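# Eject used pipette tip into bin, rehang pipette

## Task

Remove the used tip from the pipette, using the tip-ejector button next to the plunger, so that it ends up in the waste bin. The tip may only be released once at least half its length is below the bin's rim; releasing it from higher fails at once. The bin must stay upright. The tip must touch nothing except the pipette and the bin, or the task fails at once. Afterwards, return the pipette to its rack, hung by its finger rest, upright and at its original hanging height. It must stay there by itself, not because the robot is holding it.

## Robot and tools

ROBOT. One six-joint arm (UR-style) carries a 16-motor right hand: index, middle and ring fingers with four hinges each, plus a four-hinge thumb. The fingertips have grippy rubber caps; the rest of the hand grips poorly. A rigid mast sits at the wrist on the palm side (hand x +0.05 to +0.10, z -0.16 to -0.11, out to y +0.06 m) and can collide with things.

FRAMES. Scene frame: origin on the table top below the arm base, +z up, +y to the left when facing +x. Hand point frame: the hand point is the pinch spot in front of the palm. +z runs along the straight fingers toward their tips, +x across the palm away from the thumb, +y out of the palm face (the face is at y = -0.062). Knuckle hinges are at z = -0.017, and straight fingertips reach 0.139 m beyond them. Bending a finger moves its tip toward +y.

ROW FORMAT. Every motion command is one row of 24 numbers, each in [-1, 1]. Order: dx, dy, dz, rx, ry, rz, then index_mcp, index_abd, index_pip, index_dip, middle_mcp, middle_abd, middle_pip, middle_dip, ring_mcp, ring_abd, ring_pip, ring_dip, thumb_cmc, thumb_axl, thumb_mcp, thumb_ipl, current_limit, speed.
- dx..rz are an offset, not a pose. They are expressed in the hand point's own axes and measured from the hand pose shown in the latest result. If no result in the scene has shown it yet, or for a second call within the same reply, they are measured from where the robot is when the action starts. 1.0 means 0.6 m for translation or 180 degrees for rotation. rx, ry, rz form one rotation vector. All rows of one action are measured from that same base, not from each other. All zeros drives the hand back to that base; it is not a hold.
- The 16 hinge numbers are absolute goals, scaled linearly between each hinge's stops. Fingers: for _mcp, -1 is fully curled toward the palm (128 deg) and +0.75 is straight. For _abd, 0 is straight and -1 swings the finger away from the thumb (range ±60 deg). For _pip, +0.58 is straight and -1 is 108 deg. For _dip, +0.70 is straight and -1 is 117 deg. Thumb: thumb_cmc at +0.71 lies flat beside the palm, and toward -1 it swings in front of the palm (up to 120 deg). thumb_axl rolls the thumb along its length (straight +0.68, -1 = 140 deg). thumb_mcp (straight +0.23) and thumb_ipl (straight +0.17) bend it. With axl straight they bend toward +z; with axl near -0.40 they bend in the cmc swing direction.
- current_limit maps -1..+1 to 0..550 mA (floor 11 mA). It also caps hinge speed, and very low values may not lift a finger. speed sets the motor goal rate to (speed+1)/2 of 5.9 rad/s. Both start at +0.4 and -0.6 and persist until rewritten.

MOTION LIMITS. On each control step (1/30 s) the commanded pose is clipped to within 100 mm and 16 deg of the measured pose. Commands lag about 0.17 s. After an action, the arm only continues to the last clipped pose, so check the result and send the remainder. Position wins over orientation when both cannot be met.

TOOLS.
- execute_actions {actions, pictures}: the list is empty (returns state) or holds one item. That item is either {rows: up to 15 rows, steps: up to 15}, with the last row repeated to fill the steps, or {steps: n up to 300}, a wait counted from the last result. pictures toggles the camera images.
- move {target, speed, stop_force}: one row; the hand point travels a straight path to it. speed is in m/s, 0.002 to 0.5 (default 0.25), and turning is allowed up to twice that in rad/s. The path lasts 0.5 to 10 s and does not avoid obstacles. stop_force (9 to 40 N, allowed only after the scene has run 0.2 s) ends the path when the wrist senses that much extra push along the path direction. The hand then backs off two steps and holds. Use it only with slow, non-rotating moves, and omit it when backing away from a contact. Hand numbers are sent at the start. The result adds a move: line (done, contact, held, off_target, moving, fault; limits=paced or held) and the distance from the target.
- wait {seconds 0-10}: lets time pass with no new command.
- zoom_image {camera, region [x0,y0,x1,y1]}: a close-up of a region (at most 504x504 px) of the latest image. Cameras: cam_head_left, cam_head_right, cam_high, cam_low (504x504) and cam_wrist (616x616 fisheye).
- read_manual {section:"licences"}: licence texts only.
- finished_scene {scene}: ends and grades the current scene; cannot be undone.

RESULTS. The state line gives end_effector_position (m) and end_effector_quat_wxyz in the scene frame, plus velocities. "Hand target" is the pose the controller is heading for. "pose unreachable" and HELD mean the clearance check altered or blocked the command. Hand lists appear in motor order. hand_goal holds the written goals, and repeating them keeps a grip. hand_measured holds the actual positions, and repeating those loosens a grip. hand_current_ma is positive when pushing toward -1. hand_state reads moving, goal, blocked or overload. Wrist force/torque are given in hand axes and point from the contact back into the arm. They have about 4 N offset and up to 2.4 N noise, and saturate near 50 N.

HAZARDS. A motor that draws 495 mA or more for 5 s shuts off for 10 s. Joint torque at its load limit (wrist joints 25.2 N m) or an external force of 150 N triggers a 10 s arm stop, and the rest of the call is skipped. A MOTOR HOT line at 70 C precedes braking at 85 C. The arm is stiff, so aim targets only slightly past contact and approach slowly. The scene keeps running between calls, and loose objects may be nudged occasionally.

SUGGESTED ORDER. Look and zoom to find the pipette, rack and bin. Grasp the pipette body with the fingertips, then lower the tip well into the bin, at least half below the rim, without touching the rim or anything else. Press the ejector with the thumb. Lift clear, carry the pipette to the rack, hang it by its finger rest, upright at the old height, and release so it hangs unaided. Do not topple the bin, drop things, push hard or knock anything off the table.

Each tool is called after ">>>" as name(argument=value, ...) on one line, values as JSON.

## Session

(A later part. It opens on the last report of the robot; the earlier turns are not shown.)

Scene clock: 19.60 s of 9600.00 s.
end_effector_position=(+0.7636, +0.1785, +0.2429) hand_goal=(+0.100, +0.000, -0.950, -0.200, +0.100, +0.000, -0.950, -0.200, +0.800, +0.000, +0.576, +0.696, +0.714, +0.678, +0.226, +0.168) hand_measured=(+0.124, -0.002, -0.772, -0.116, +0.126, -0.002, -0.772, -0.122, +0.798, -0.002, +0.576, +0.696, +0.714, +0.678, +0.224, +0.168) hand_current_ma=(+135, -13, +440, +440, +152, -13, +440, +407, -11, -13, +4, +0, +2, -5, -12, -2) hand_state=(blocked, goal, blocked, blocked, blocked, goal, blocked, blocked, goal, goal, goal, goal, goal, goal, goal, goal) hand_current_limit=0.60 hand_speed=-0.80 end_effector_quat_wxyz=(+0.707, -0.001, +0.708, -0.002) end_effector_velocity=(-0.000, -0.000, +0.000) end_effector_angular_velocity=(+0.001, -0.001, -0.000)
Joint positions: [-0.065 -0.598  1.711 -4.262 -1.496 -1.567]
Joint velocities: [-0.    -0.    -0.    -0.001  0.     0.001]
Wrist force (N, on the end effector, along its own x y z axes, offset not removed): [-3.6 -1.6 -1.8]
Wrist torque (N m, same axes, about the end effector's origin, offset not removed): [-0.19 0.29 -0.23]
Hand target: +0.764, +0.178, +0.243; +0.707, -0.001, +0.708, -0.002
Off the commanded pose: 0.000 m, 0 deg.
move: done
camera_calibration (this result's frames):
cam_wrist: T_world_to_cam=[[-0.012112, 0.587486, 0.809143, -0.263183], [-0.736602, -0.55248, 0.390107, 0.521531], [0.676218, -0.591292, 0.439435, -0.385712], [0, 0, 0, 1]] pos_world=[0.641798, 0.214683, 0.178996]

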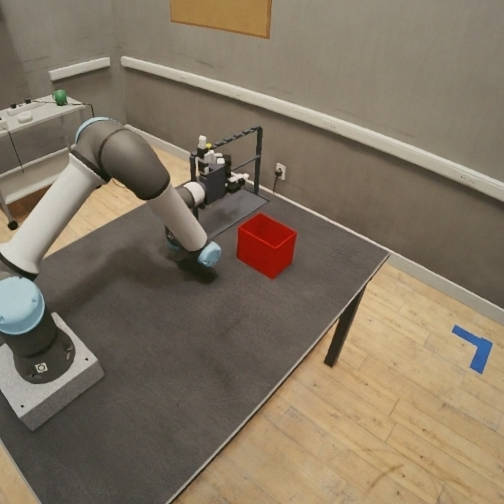

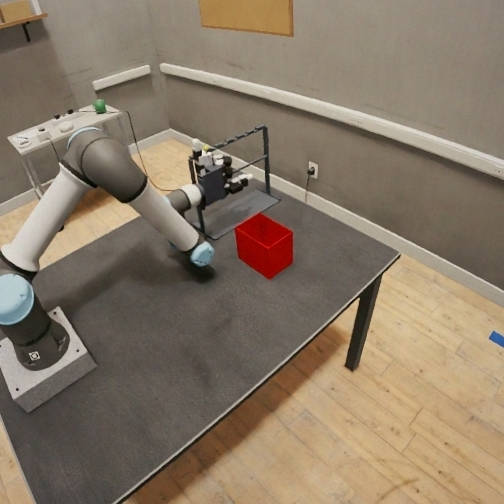

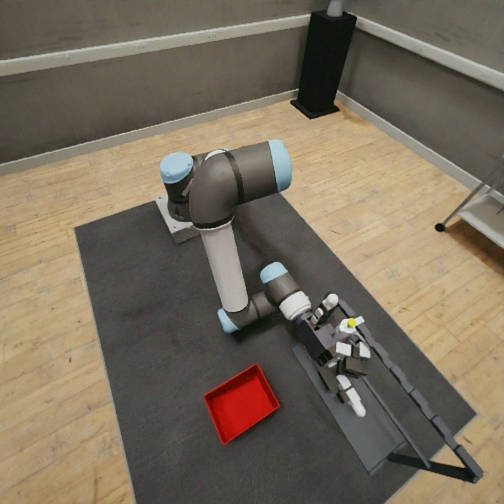

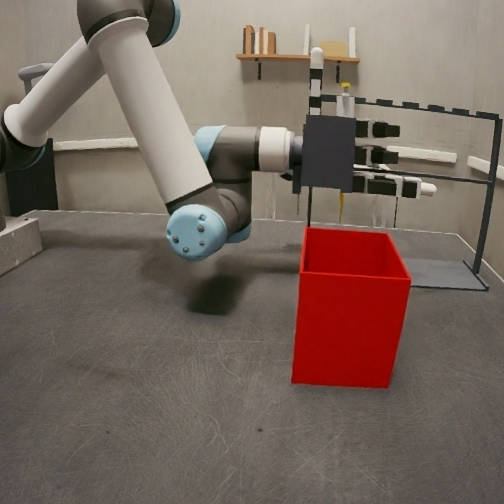

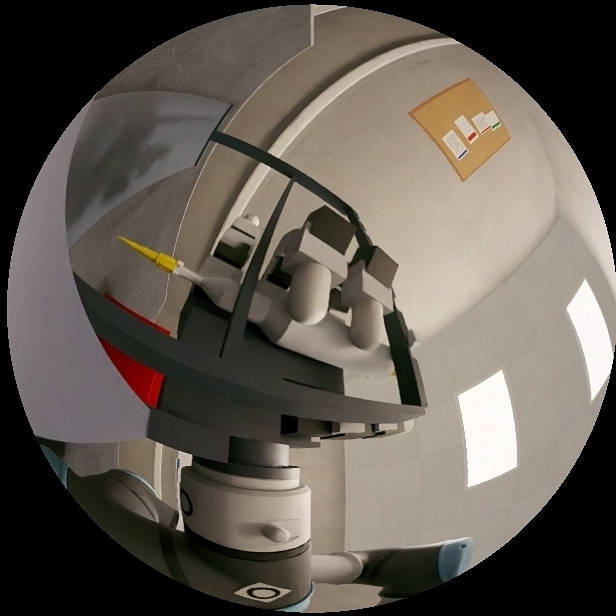

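>>> move(target=[-0.02,0,-0.003,0,0,0,0.1,0,-0.95,-0.2,0.1,0,-0.95,-0.2,0.8,0,0.576,0.696,0.714,0.678,0.226,0.168,0.6,-0.8], speed=0.015)

>>> move(target=[0,-0.1,0,0,0,0,0.1,0,-0.95,-0.2,0.1,0,-0.95,-0.2,0.8,0,0.576,0.696,0.714,0.678,0.226,0.168,0.6,-0.8], speed=0.04)

>>> move(target=[-0.13,-0.342,0.013,0,0,0,0.1,0,-0.95,-0.2,0.1,0,-0.95,-0.2,0.8,0,0.576,0.696,0.714,0.678,0.226,0.168,0.6,-0.8], speed=0.12)

>>> move(target=[0.17,0,0,0,0,0,0.1,0,-0.95,-0.2,0.1,0,-0.95,-0.2,0.8,0,0.576,0.696,0.65,0.678,0.1,-0.5,0.75,-0.8], speed=0.07)

Scene clock: 24.40 s of 9600.00 s.
end_effector_position=(+0.7619, +0.1785, +0.2547) hand_goal=(+0.100, +0.000, -0.950, -0.200, +0.100, +0.000, -0.950, -0.200, +0.800, +0.000, +0.576, +0.696, +0.714, +0.678, +0.226, +0.168) hand_measured=(+0.132, -0.002, -0.772, -0.124, +0.132, -0.002, -0.772, -0.130, +0.798, -0.002, +0.576, +0.696, +0.714, +0.678, +0.224, +0.168) hand_current_ma=(+174, -13, +440, +440, +184, -13, +440, +367, -11, -13, +4, +0, +2, -5, -12, -2) hand_state=(blocked, goal, blocked, blocked, blocked, goal, blocked, blocked, goal, goal, goal, goal, goal, goal, goal, goal) hand_current_limit=0.60 hand_speed=-0.80 end_effector_quat_wxyz=(+0.707, -0.001, +0.708, -0.002) end_effector_velocity=(-0.000, +0.000, +0.003) end_effector_angular_velocity=(+0.001, -0.000, +0.000)
Joint positions: [-0.066 -0.625  1.724 -4.249 -1.496 -1.567]
Joint velocities: [-0.    -0.005  0.002  0.003  0.     0.001]
Wrist force (N, on the end effector, along its own x y z axes, offset not removed): [1.8 -0.7 -0.1]
Wrist torque (N m, same axes, about the end effector's origin, offset not removed): [-0.17 -0.02 -0.02]
Hand target: +0.762, +0.179, +0.255; +0.707, -0.001, +0.708, -0.002
Off the commanded pose: 0.000 m, 0 deg.
After step 90, 0.73 s passed at rest.
move: done
camera_calibration (this result's frames):
cam_wrist: T_world_to_cam=[[-0.0121253, 0.587489, 0.809141, -0.272727], [-0.736608, -0.552478, 0.390097, 0.515691], [0.676211, -0.59129, 0.439449, -0.389698], [0, 0, 0, 1]] pos_world=[0.640073, 0.214708, 0.190758]

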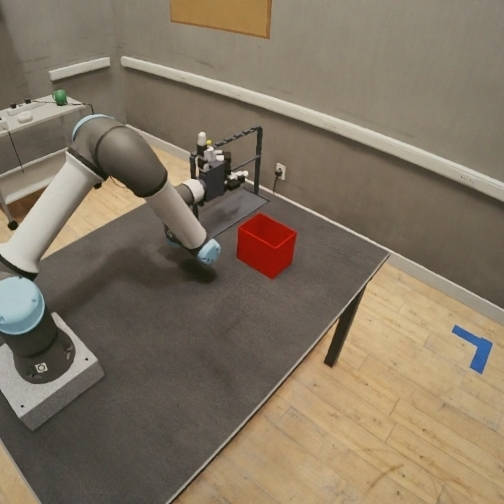

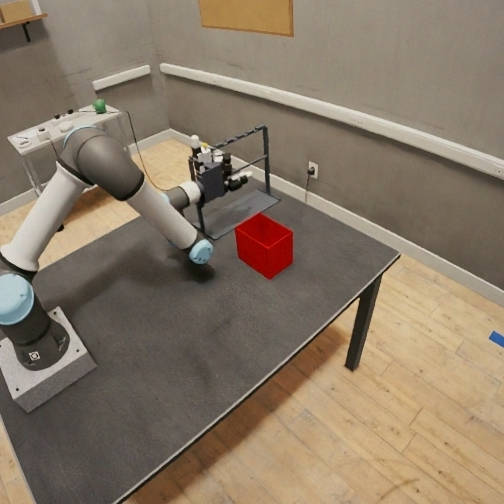

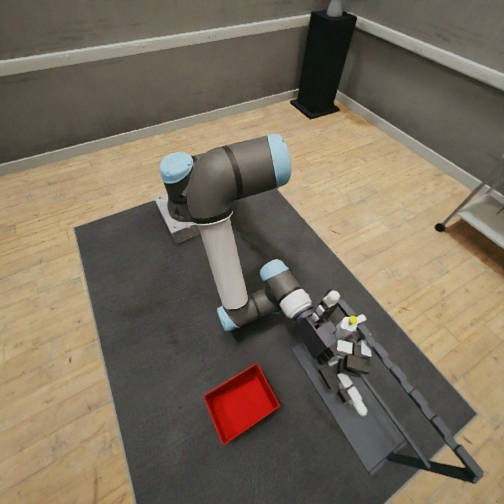

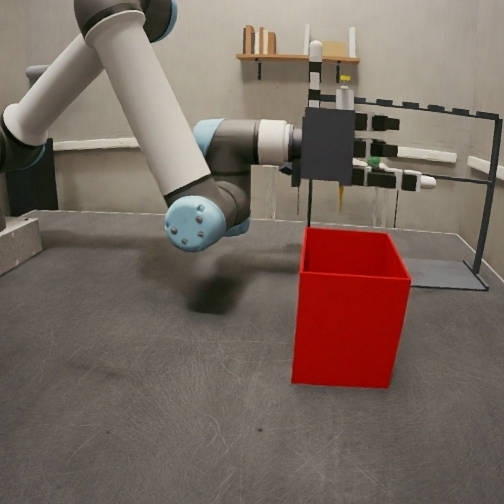

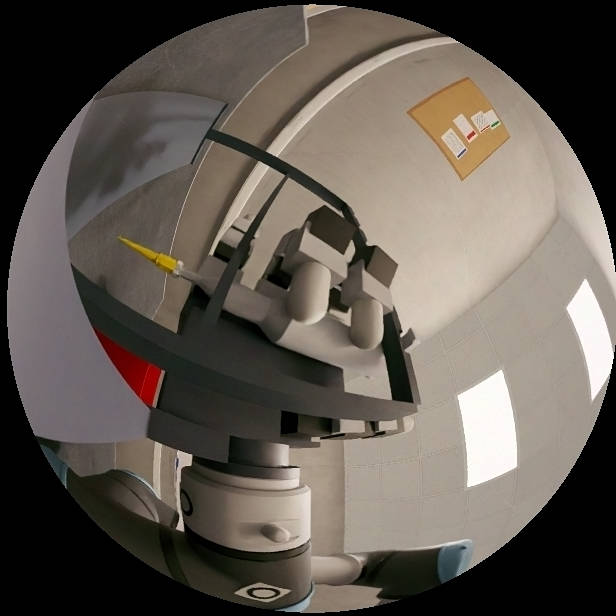

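Scene clock: 26.27 s of 9600.00 s.
end_effector_position=(+0.7618, +0.1187, +0.2548) hand_goal=(+0.100, +0.000, -0.950, -0.200, +0.100, +0.000, -0.950, -0.200, +0.800, +0.000, +0.576, +0.696, +0.714, +0.678, +0.226, +0.168) hand_measured=(+0.132, -0.002, -0.772, -0.124, +0.132, -0.002, -0.772, -0.130, +0.798, -0.002, +0.576, +0.696, +0.714, +0.678, +0.224, +0.168) hand_current_ma=(+174, -13, +440, +440, +185, -13, +440, +366, -11, -13, +4, +0, +2, -5, -12, -2) hand_state=(blocked, goal, blocked, blocked, blocked, goal, blocked, blocked, goal, goal, goal, goal, goal, goal, goal, goal) hand_current_limit=0.60 hand_speed=-0.80 end_effector_quat_wxyz=(+0.707, -0.001, +0.708, -0.002) end_effector_velocity=(+0.000, -0.003, -0.000) end_effector_angular_velocity=(+0.000, +0.000, -0.001)
Joint positions: [-0.18  -0.632  1.747 -4.265 -1.381 -1.567]
Joint velocities: [-0.006  0.     0.001 -0.     0.005  0.   ]
Wrist force (N, on the end effector, along its own x y z axes, offset not removed): [0.9 -1.0 -1.9]
Wrist torque (N m, same axes, about the end effector's origin, offset not removed): [0.00 -0.11 -0.08]
Hand target: +0.762, +0.118, +0.255; +0.707, -0.001, +0.708, -0.002
Off the commanded pose: 0.000 m, 0 deg.
move: done
camera_calibration (this result's frames):
cam_wrist: T_world_to_cam=[[-0.0120949, 0.58765, 0.809025, -0.237701], [-0.736608, -0.552388, 0.390225, 0.482582], [0.676211, -0.591215, 0.439549, -0.425104], [0, 0, 0, 1]] pos_world=[0.640059, 0.15493, 0.190845]

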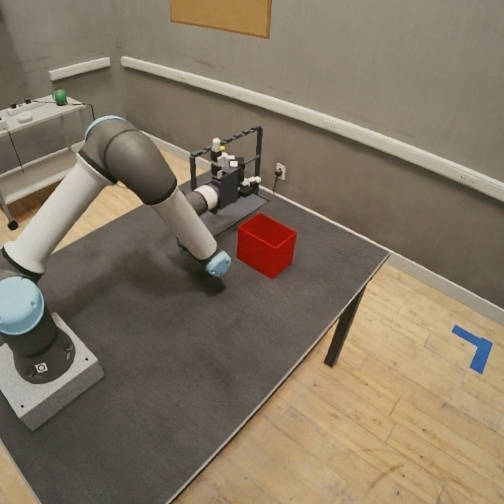

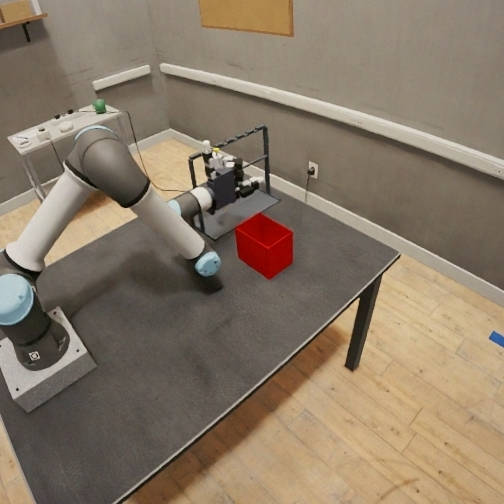

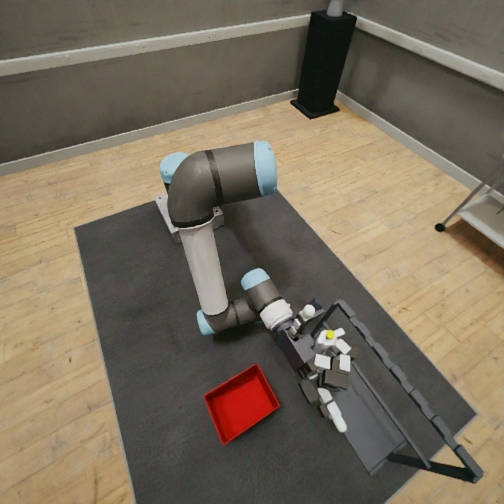

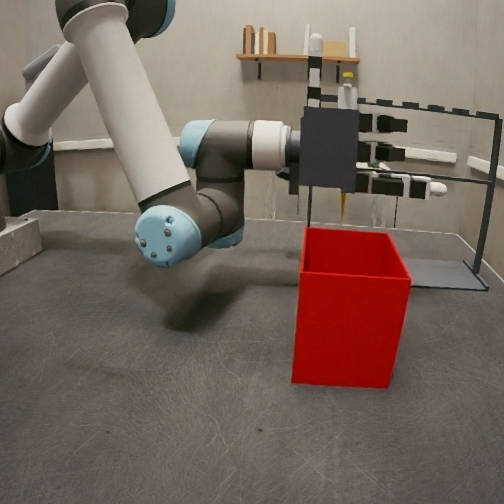

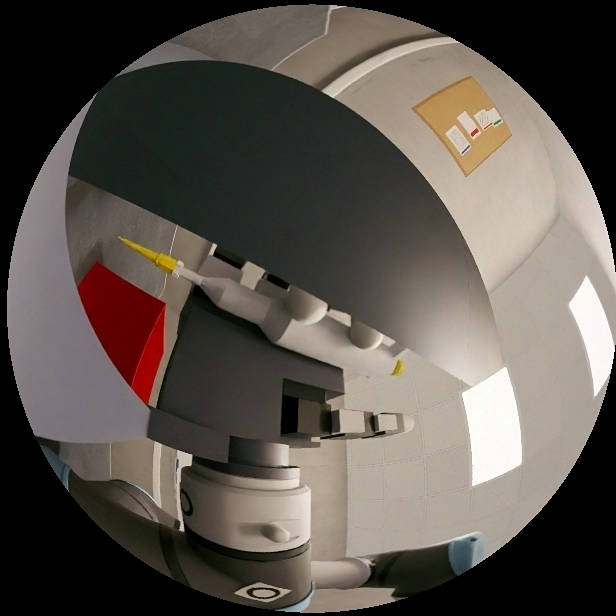

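Scene clock: 28.60 s of 9600.00 s.
end_effector_position=(+0.7697, -0.0861, +0.3331) hand_goal=(+0.100, +0.000, -0.950, -0.200, +0.100, +0.000, -0.950, -0.200, +0.800, +0.000, +0.576, +0.696, +0.714, +0.678, +0.226, +0.168) hand_measured=(+0.132, -0.002, -0.772, -0.124, +0.132, -0.002, -0.772, -0.130, +0.798, -0.002, +0.576, +0.696, +0.714, +0.678, +0.224, +0.168) hand_current_ma=(+175, -13, +440, +440, +186, -13, +440, +365, -10, -13, +4, +0, +2, -5, -12, -2) hand_state=(blocked, goal, blocked, blocked, blocked, goal, blocked, blocked, goal, goal, goal, goal, goal, goal, goal, goal) hand_current_limit=0.60 hand_speed=-0.80 end_effector_quat_wxyz=(+0.707, -0.001, +0.708, -0.002) end_effector_velocity=(+0.000, -0.002, +0.001) end_effector_angular_velocity=(-0.002, -0.000, +0.001)
Joint positions: [-0.537 -0.745  1.666 -4.071 -1.024 -1.564]
Joint velocities: [-0.004 -0.    -0.004  0.003  0.004 -0.002]
Wrist force (N, on the end effector, along its own x y z axes, offset not removed): [0.2 -2.1 -2.7]
Wrist torque (N m, same axes, about the end effector's origin, offset not removed): [-0.18 0.16 -0.11]
Hand target: +0.770, -0.086, +0.333; +0.707, -0.001, +0.708, -0.002
Off the commanded pose: 0.001 m, 0 deg.
move: done
camera_calibration (this result's frames):
cam_wrist: T_world_to_cam=[[-0.0119037, 0.588012, 0.808764, -0.180578], [-0.73655, -0.552184, 0.390625, 0.344511], [0.676279, -0.591045, 0.439673, -0.586043], [0, 0, 0, 1]] pos_world=[0.647929, -0.0499625, 0.269138]

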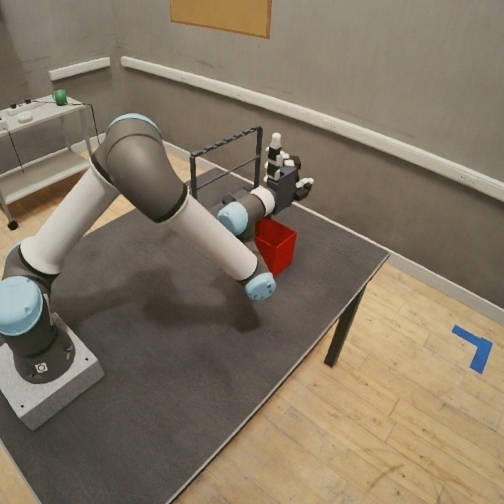

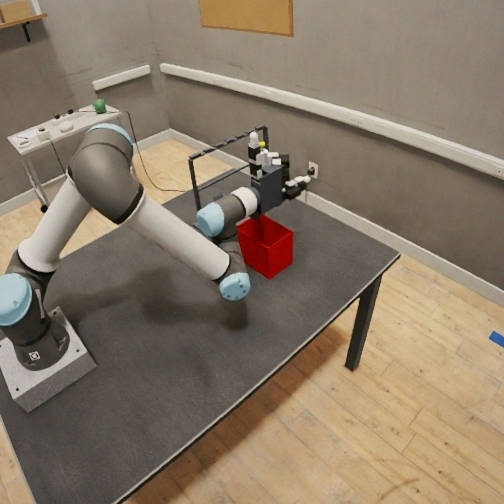

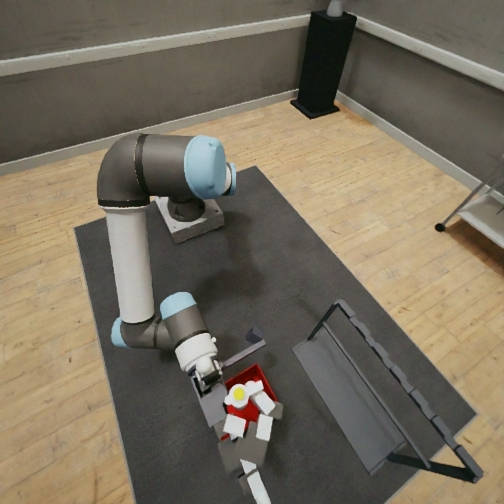

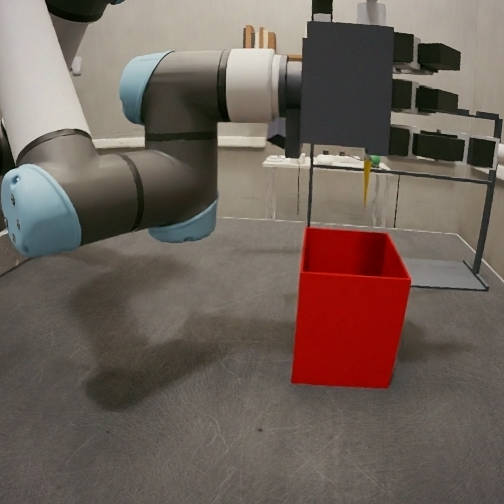

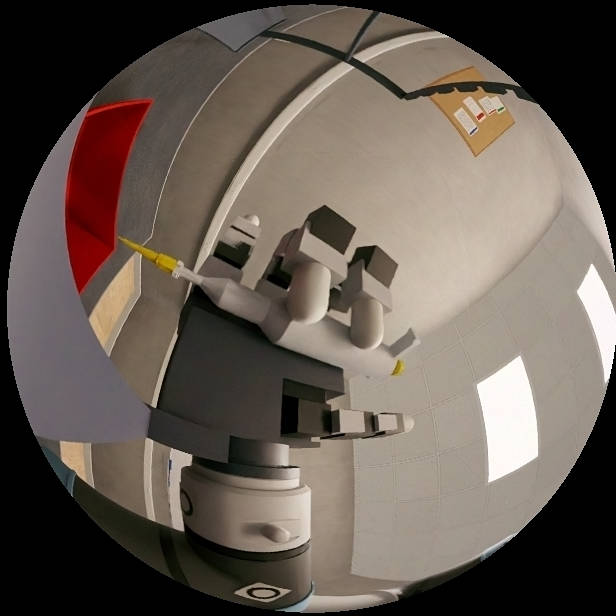

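Scene clock: 30.67 s of 9600.00 s.
end_effector_position=(+0.7694, -0.0863, +0.2310) hand_goal=(+0.100, +0.000, -0.950, -0.200, +0.100, +0.000, -0.950, -0.200, +0.800, +0.000, +0.576, +0.696, +0.650, +0.678, +0.100, -0.500) hand_measured=(+0.132, -0.002, -0.772, -0.124, +0.132, -0.002, -0.772, -0.130, +0.798, -0.002, +0.576, +0.696, +0.652, +0.678, +0.100, -0.500) hand_current_ma=(+175, -13, +481, +443, +186, -13, +481, +365, -10, -13, +4, +0, +11, -5, -2, +4) hand_state=(blocked, goal, blocked, blocked, blocked, goal, blocked, blocked, goal, goal, goal, goal, goal, goal, goal, goal) hand_current_limit=0.75 hand_speed=-0.80 end_effector_quat_wxyz=(+0.707, -0.001, +0.708, -0.002) end_effector_velocity=(-0.000, -0.000, -0.000) end_effector_angular_velocity=(-0.001, -0.001, -0.001)
Joint positions: [-0.536 -0.542  1.618 -4.227 -1.026 -1.564]
Joint velocities: [-0.     0.001 -0.001 -0.002 -0.    -0.   ]
Wrist force (N, on the end effector, along its own x y z axes, offset not removed): [0.5 0.5 -3.0]
Wrist torque (N m, same axes, about the end effector's origin, offset not removed): [0.27 -0.02 0.09]
Hand target: +0.769, -0.086, +0.231; +0.707, -0.001, +0.708, -0.002
Off the commanded pose: 0.000 m, 0 deg.
move: done
camera_calibration (this result's frames):
cam_wrist: T_world_to_cam=[[-0.0119032, 0.588018, 0.80876, -0.097954], [-0.73655, -0.55218, 0.390629, 0.384043], [0.676278, -0.591043, 0.439678, -0.541104], [0, 0, 0, 1]] pos_world=[0.647638, -0.0501554, 0.167114]

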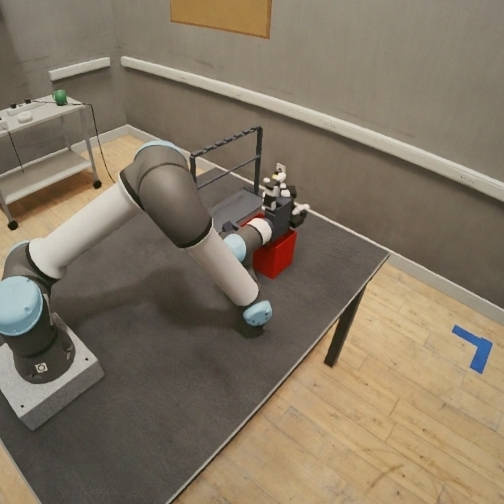

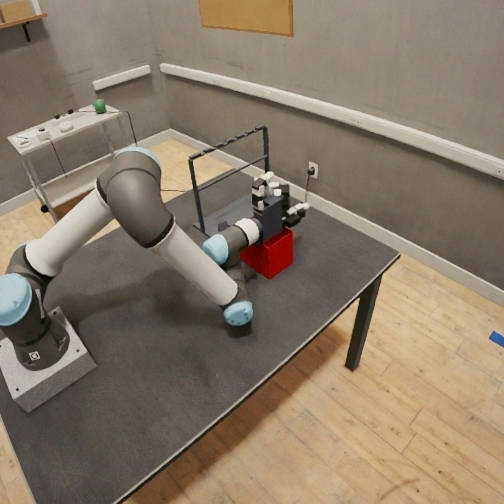

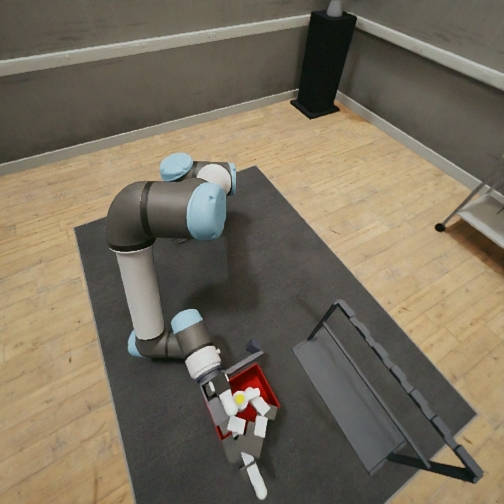

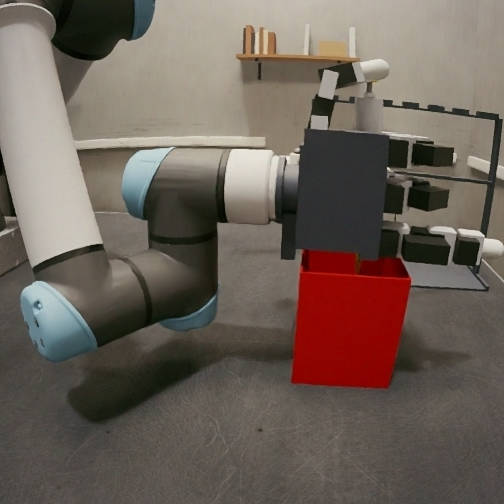

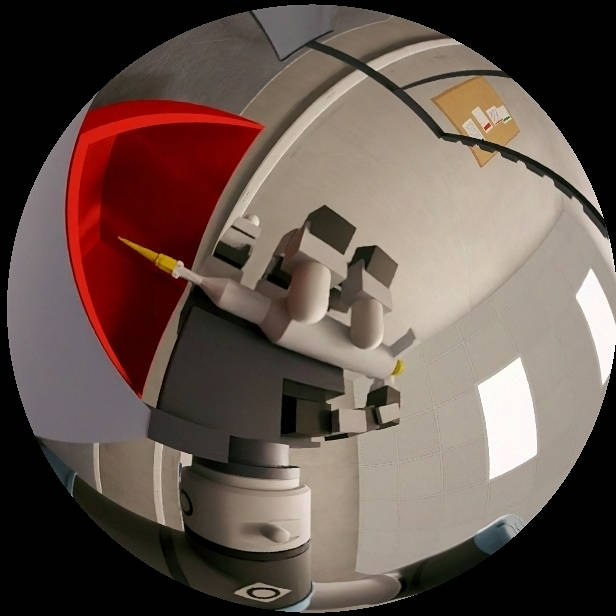

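>>> move(target=[0,0,0,0,0,0,0.1,0,-0.95,-0.2,0.1,0,-0.95,-0.2,0.8,0,0.576,0.696,0.63,0.678,-0.05,-0.8,0.75,-0.8])

>>> execute_actions(actions=[{"rows":[[0,0,0,0,0,0,0.1,0,-0.95,-0.2,0.1,0,-0.95,-0.2,0.8,0,0.576,0.696,0.55,0.678,-0.3,-0.9,1,0]]}], pictures=false)

>>> move(target=[0,0,0,0,0,0,0.1,0,-0.95,-0.2,0.1,0,-0.95,-0.2,0.8,0,0.576,0.696,0.6,0.678,-0.3,-0.9,0.75,0])

Scene clock: 33.90 s of 9600.00 s.
end_effector_position=(+0.7694, -0.0863, +0.2310) hand_goal=(+0.100, +0.000, -0.950, -0.200, +0.100, +0.000, -0.950, -0.200, +0.800, +0.000, +0.576, +0.696, +0.630, +0.678, -0.050, -0.800) hand_measured=(+0.138, -0.002, -0.772, -0.132, +0.134, -0.002, -0.772, -0.132, +0.798, -0.002, +0.576, +0.696, +0.632, +0.678, -0.010, -0.636) hand_current_ma=(+202, -5, +481, +397, +187, -10, +481, +354, -10, -13, +4, +0, +6, -1, +307, +481) hand_state=(blocked, goal, blocked, blocked, blocked, goal, blocked, blocked, goal, goal, goal, goal, goal, goal, blocked, blocked) hand_current_limit=0.75 hand_speed=-0.80 end_effector_quat_wxyz=(+0.707, -0.001, +0.708, -0.002) end_effector_velocity=(-0.000, +0.000, +0.000) end_effector_angular_velocity=(+0.001, +0.000, -0.000)
Joint positions: [-0.536 -0.542  1.618 -4.227 -1.026 -1.564]
Joint velocities: [ 0.    -0.001  0.     0.    -0.     0.001]
Wrist force (N, on the end effector, along its own x y z axes, offset not removed): [-1.1 -2.7 -2.3]
Wrist torque (N m, same axes, about the end effector's origin, offset not removed): [-0.20 0.43 -0.23]
Hand target: +0.769, -0.086, +0.231; +0.707, -0.001, +0.708, -0.002
Off the commanded pose: 0.000 m, 0 deg.
move: done
camera_calibration (this result's frames):
cam_wrist: T_world_to_cam=[[-0.0119043, 0.588011, 0.808765, -0.0979102], [-0.73655, -0.552184, 0.390623, 0.384067], [0.676278, -0.591046, 0.439673, -0.541081], [0, 0, 0, 1]] pos_world=[0.64764, -0.0501561, 0.16706]

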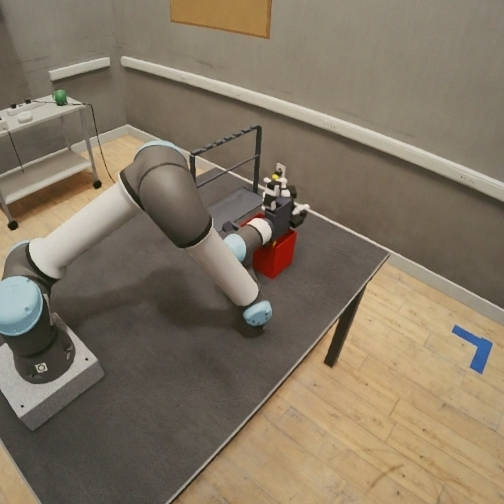

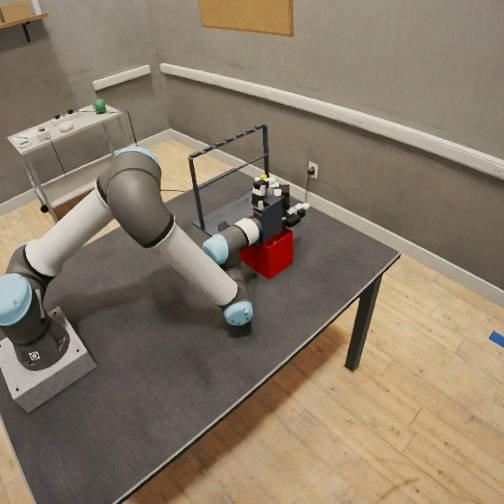

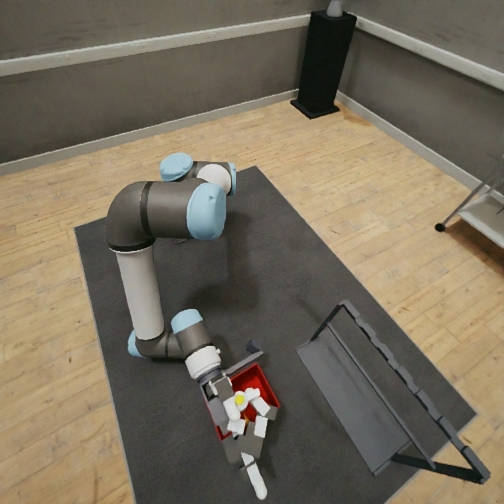

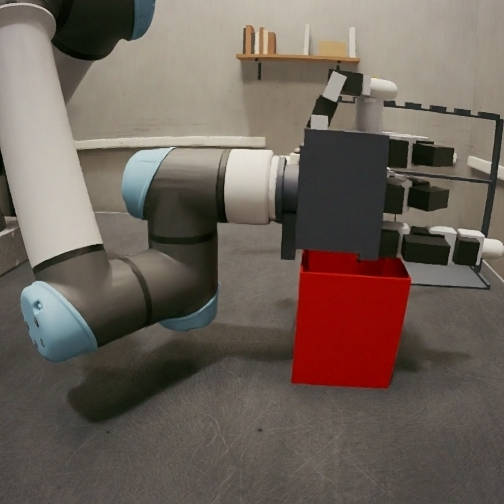

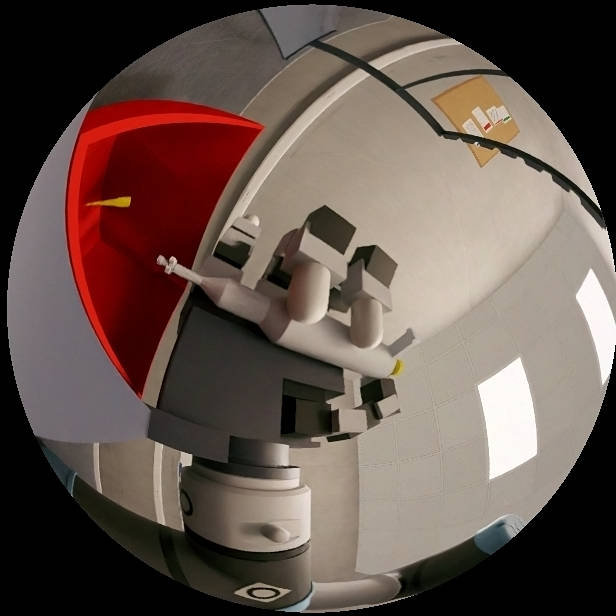

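Scene clock: 34.40 s of 9600.00 s.
end_effector_position=(+0.7694, -0.0863, +0.2310) hand_goal=(+0.100, +0.000, -0.950, -0.200, +0.100, +0.000, -0.950, -0.200, +0.800, +0.000, +0.576, +0.696, +0.550, +0.678, -0.300, -0.900) hand_measured=(+0.126, +0.002, -0.824, -0.160, +0.114, +0.004, -0.842, -0.172, +0.798, -0.004, +0.576, +0.696, +0.594, +0.706, -0.084, -0.732) hand_current_ma=(+144, +11, +550, +238, +85, +15, +550, +149, -9, -14, +4, +0, +240, +203, +550, +550) hand_state=(blocked, goal, blocked, blocked, goal, goal, blocked, blocked, goal, goal, goal, goal, blocked, blocked, blocked, blocked) hand_current_limit=1.00 hand_speed=0.00 end_effector_quat_wxyz=(+0.707, -0.001, +0.708, -0.002) end_effector_velocity=(+0.000, -0.000, -0.000) end_effector_angular_velocity=(+0.002, +0.002, -0.000)
Joint positions: [-0.536 -0.542  1.618 -4.227 -1.026 -1.564]
Joint velocities: [-0.     0.     0.     0.002 -0.     0.001]
Wrist force (N, on the end effector, along its own x y z axes, offset not removed): [-0.7 -0.2 -0.5]
Wrist torque (N m, same axes, about the end effector's origin, offset not removed): [-0.13 0.14 -0.16]
Hand target: +0.769, -0.086, +0.231; +0.707, -0.001, +0.708, -0.002
Off the commanded pose: 0.000 m, 0 deg.
Steps of this call (steps 1 to 15: all 15 steps of this action). Readings (end_effector_position | what the end effector reports):
1: (+0.7694, -0.0863, +0.2310) | hand_goal=(+0.100, +0.000, -0.950, -0.200, +0.100, +0.000, -0.950, -0.200, +0.800, +0.000, +0.576, +0.696, +0.550, +0.678, -0.300, -0.900) hand_measured=(+0.138, -0.002, -0.772, -0.132, +0.134, -0.002, -0.772, -0.132, +0.798, -0.002, +0.576, +0.696, +0.632, +0.678, -0.010, -0.636) hand_current_ma=(+202, -5, +481, +397, +187, -10, +481, +354, -10, -13, +4, +0, +6, -1, +307, +481) hand_state=(blocked, goal, blocked, blocked, blocked, goal, blocked, blocked, goal, goal, goal, goal, moving, goal, moving, moving) hand_current_limit=1.00 hand_speed=0.00
2: (+0.7694, -0.0863, +0.2310) | hand_goal=(+0.100, +0.000, -0.950, -0.200, +0.100, +0.000, -0.950, -0.200, +0.800, +0.000, +0.576, +0.696, +0.550, +0.678, -0.300, -0.900) hand_measured=(+0.138, +0.000, -0.772, -0.132, +0.134, -0.002, -0.772, -0.132, +0.798, -0.002, +0.576, +0.696, +0.624, +0.678, -0.010, -0.636) hand_current_ma=(+202, +3, +550, +397, +187, -8, +550, +347, -10, -13, +4, +0, +329, +45, +550, +537) hand_state=(blocked, moving, moving, blocked, blocked, goal, moving, moving, goal, goal, goal, goal, moving, moving, moving, moving) hand_current_limit=1.00 hand_speed=0.00
4: (+0.7694, -0.0863, +0.2310) | hand_goal=(+0.100, +0.000, -0.950, -0.200, +0.100, +0.000, -0.950, -0.200, +0.800, +0.000, +0.576, +0.696, +0.550, +0.678, -0.300, -0.900) hand_measured=(+0.128, +0.002, -0.798, -0.156, +0.116, -0.002, -0.832, -0.172, +0.798, -0.004, +0.576, +0.696, +0.590, +0.686, -0.054, -0.684) hand_current_ma=(+128, +11, +381, +212, +45, -4, +216, +99, -6, -13, +4, +0, +198, +77, +55, +117) hand_state=(moving, moving, moving, moving, moving, goal, moving, moving, goal, goal, goal, goal, moving, moving, moving, moving) hand_current_limit=1.00 hand_speed=0.00
8: (+0.7694, -0.0863, +0.2310) | hand_goal=(+0.100, +0.000, -0.950, -0.200, +0.100, +0.000, -0.950, -0.200, +0.800, +0.000, +0.576, +0.696, +0.550, +0.678, -0.300, -0.900) hand_measured=(+0.126, +0.002, -0.820, -0.160, +0.114, +0.004, -0.840, -0.172, +0.798, -0.004, +0.576, +0.696, +0.592, +0.704, -0.084, -0.730) hand_current_ma=(+144, +12, +540, +238, +85, +16, +547, +149, -9, -14, +4, +0, +241, +203, +549, +543) hand_state=(blocked, goal, moving, blocked, goal, goal, blocked, blocked, goal, goal, goal, goal, moving, moving, blocked, moving) hand_current_limit=1.00 hand_speed=0.00
15: the state above

Scene clock: 35.13 s of 9600.00 s.
end_effector_position=(+0.7694, -0.0863, +0.2310) hand_goal=(+0.100, +0.000, -0.950, -0.200, +0.100, +0.000, -0.950, -0.200, +0.800, +0.000, +0.576, +0.696, +0.600, +0.678, -0.300, -0.900) hand_measured=(+0.124, +0.002, -0.838, -0.162, +0.114, +0.004, -0.844, -0.172, +0.798, -0.004, +0.576, +0.696, +0.630, +0.706, -0.088, -0.740) hand_current_ma=(+132, +11, +481, +222, +85, +16, +481, +149, -9, -14, +4, +0, +172, +203, +481, +481) hand_state=(blocked, goal, blocked, blocked, goal, goal, blocked, blocked, goal, goal, goal, goal, blocked, blocked, blocked, blocked) hand_current_limit=0.75 hand_speed=0.00 end_effector_quat_wxyz=(+0.707, -0.001, +0.708, -0.002) end_effector_velocity=(-0.000, +0.000, -0.000) end_effector_angular_velocity=(+0.001, +0.000, +0.000)
Joint positions: [-0.536 -0.542  1.618 -4.227 -1.026 -1.564]
Joint velocities: [ 0.001 -0.     0.    -0.    -0.     0.001]
Wrist force (N, on the end effector, along its own x y z axes, offset not removed): [1.1 -0.1 -3.0]
Wrist torque (N m, same axes, about the end effector's origin, offset not removed): [0.12 0.06 -0.02]
Hand target: +0.769, -0.086, +0.231; +0.707, -0.001, +0.708, -0.002
Off the commanded pose: 0.000 m, 0 deg.
move: done
camera_calibration (this result's frames):
cam_wrist: T_world_to_cam=[[-0.0118785, 0.588002, 0.808773, -0.0979266], [-0.736552, -0.552176, 0.390631, 0.384068], [0.676276, -0.591063, 0.439653, -0.541081], [0, 0, 0, 1]] pos_world=[0.647643, -0.0501586, 0.167059]

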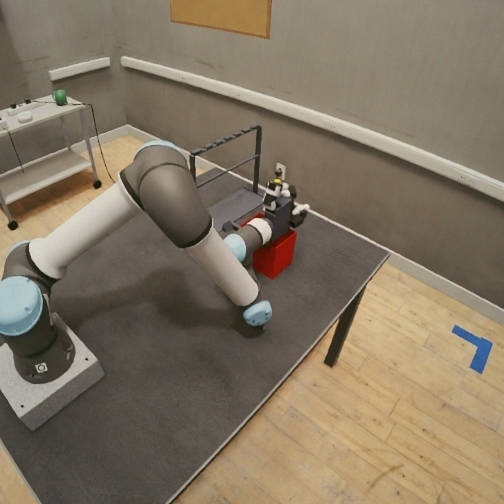

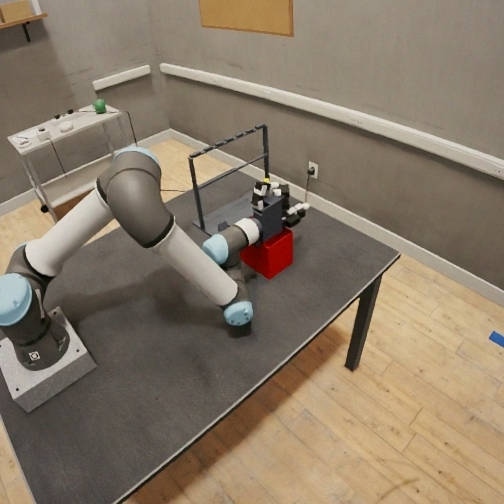

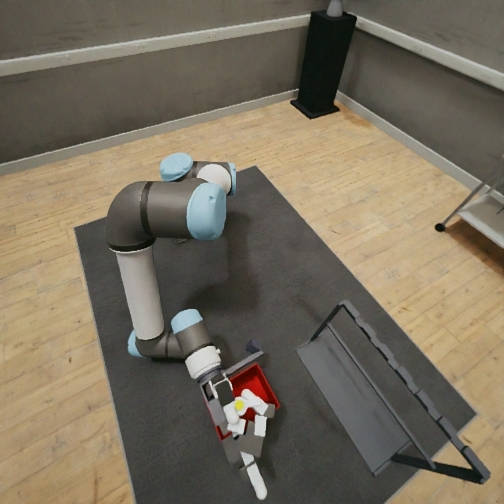

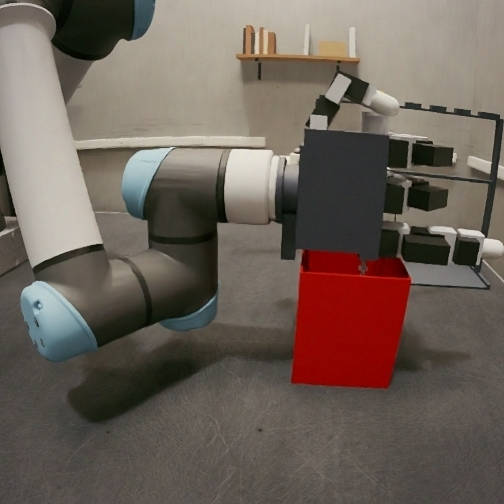

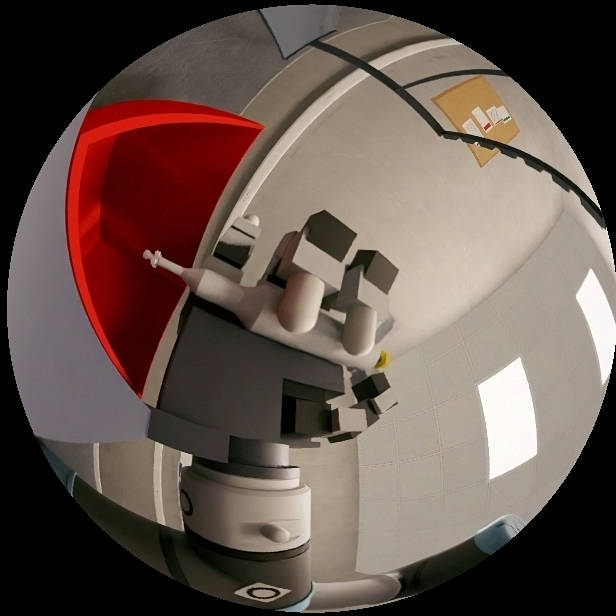

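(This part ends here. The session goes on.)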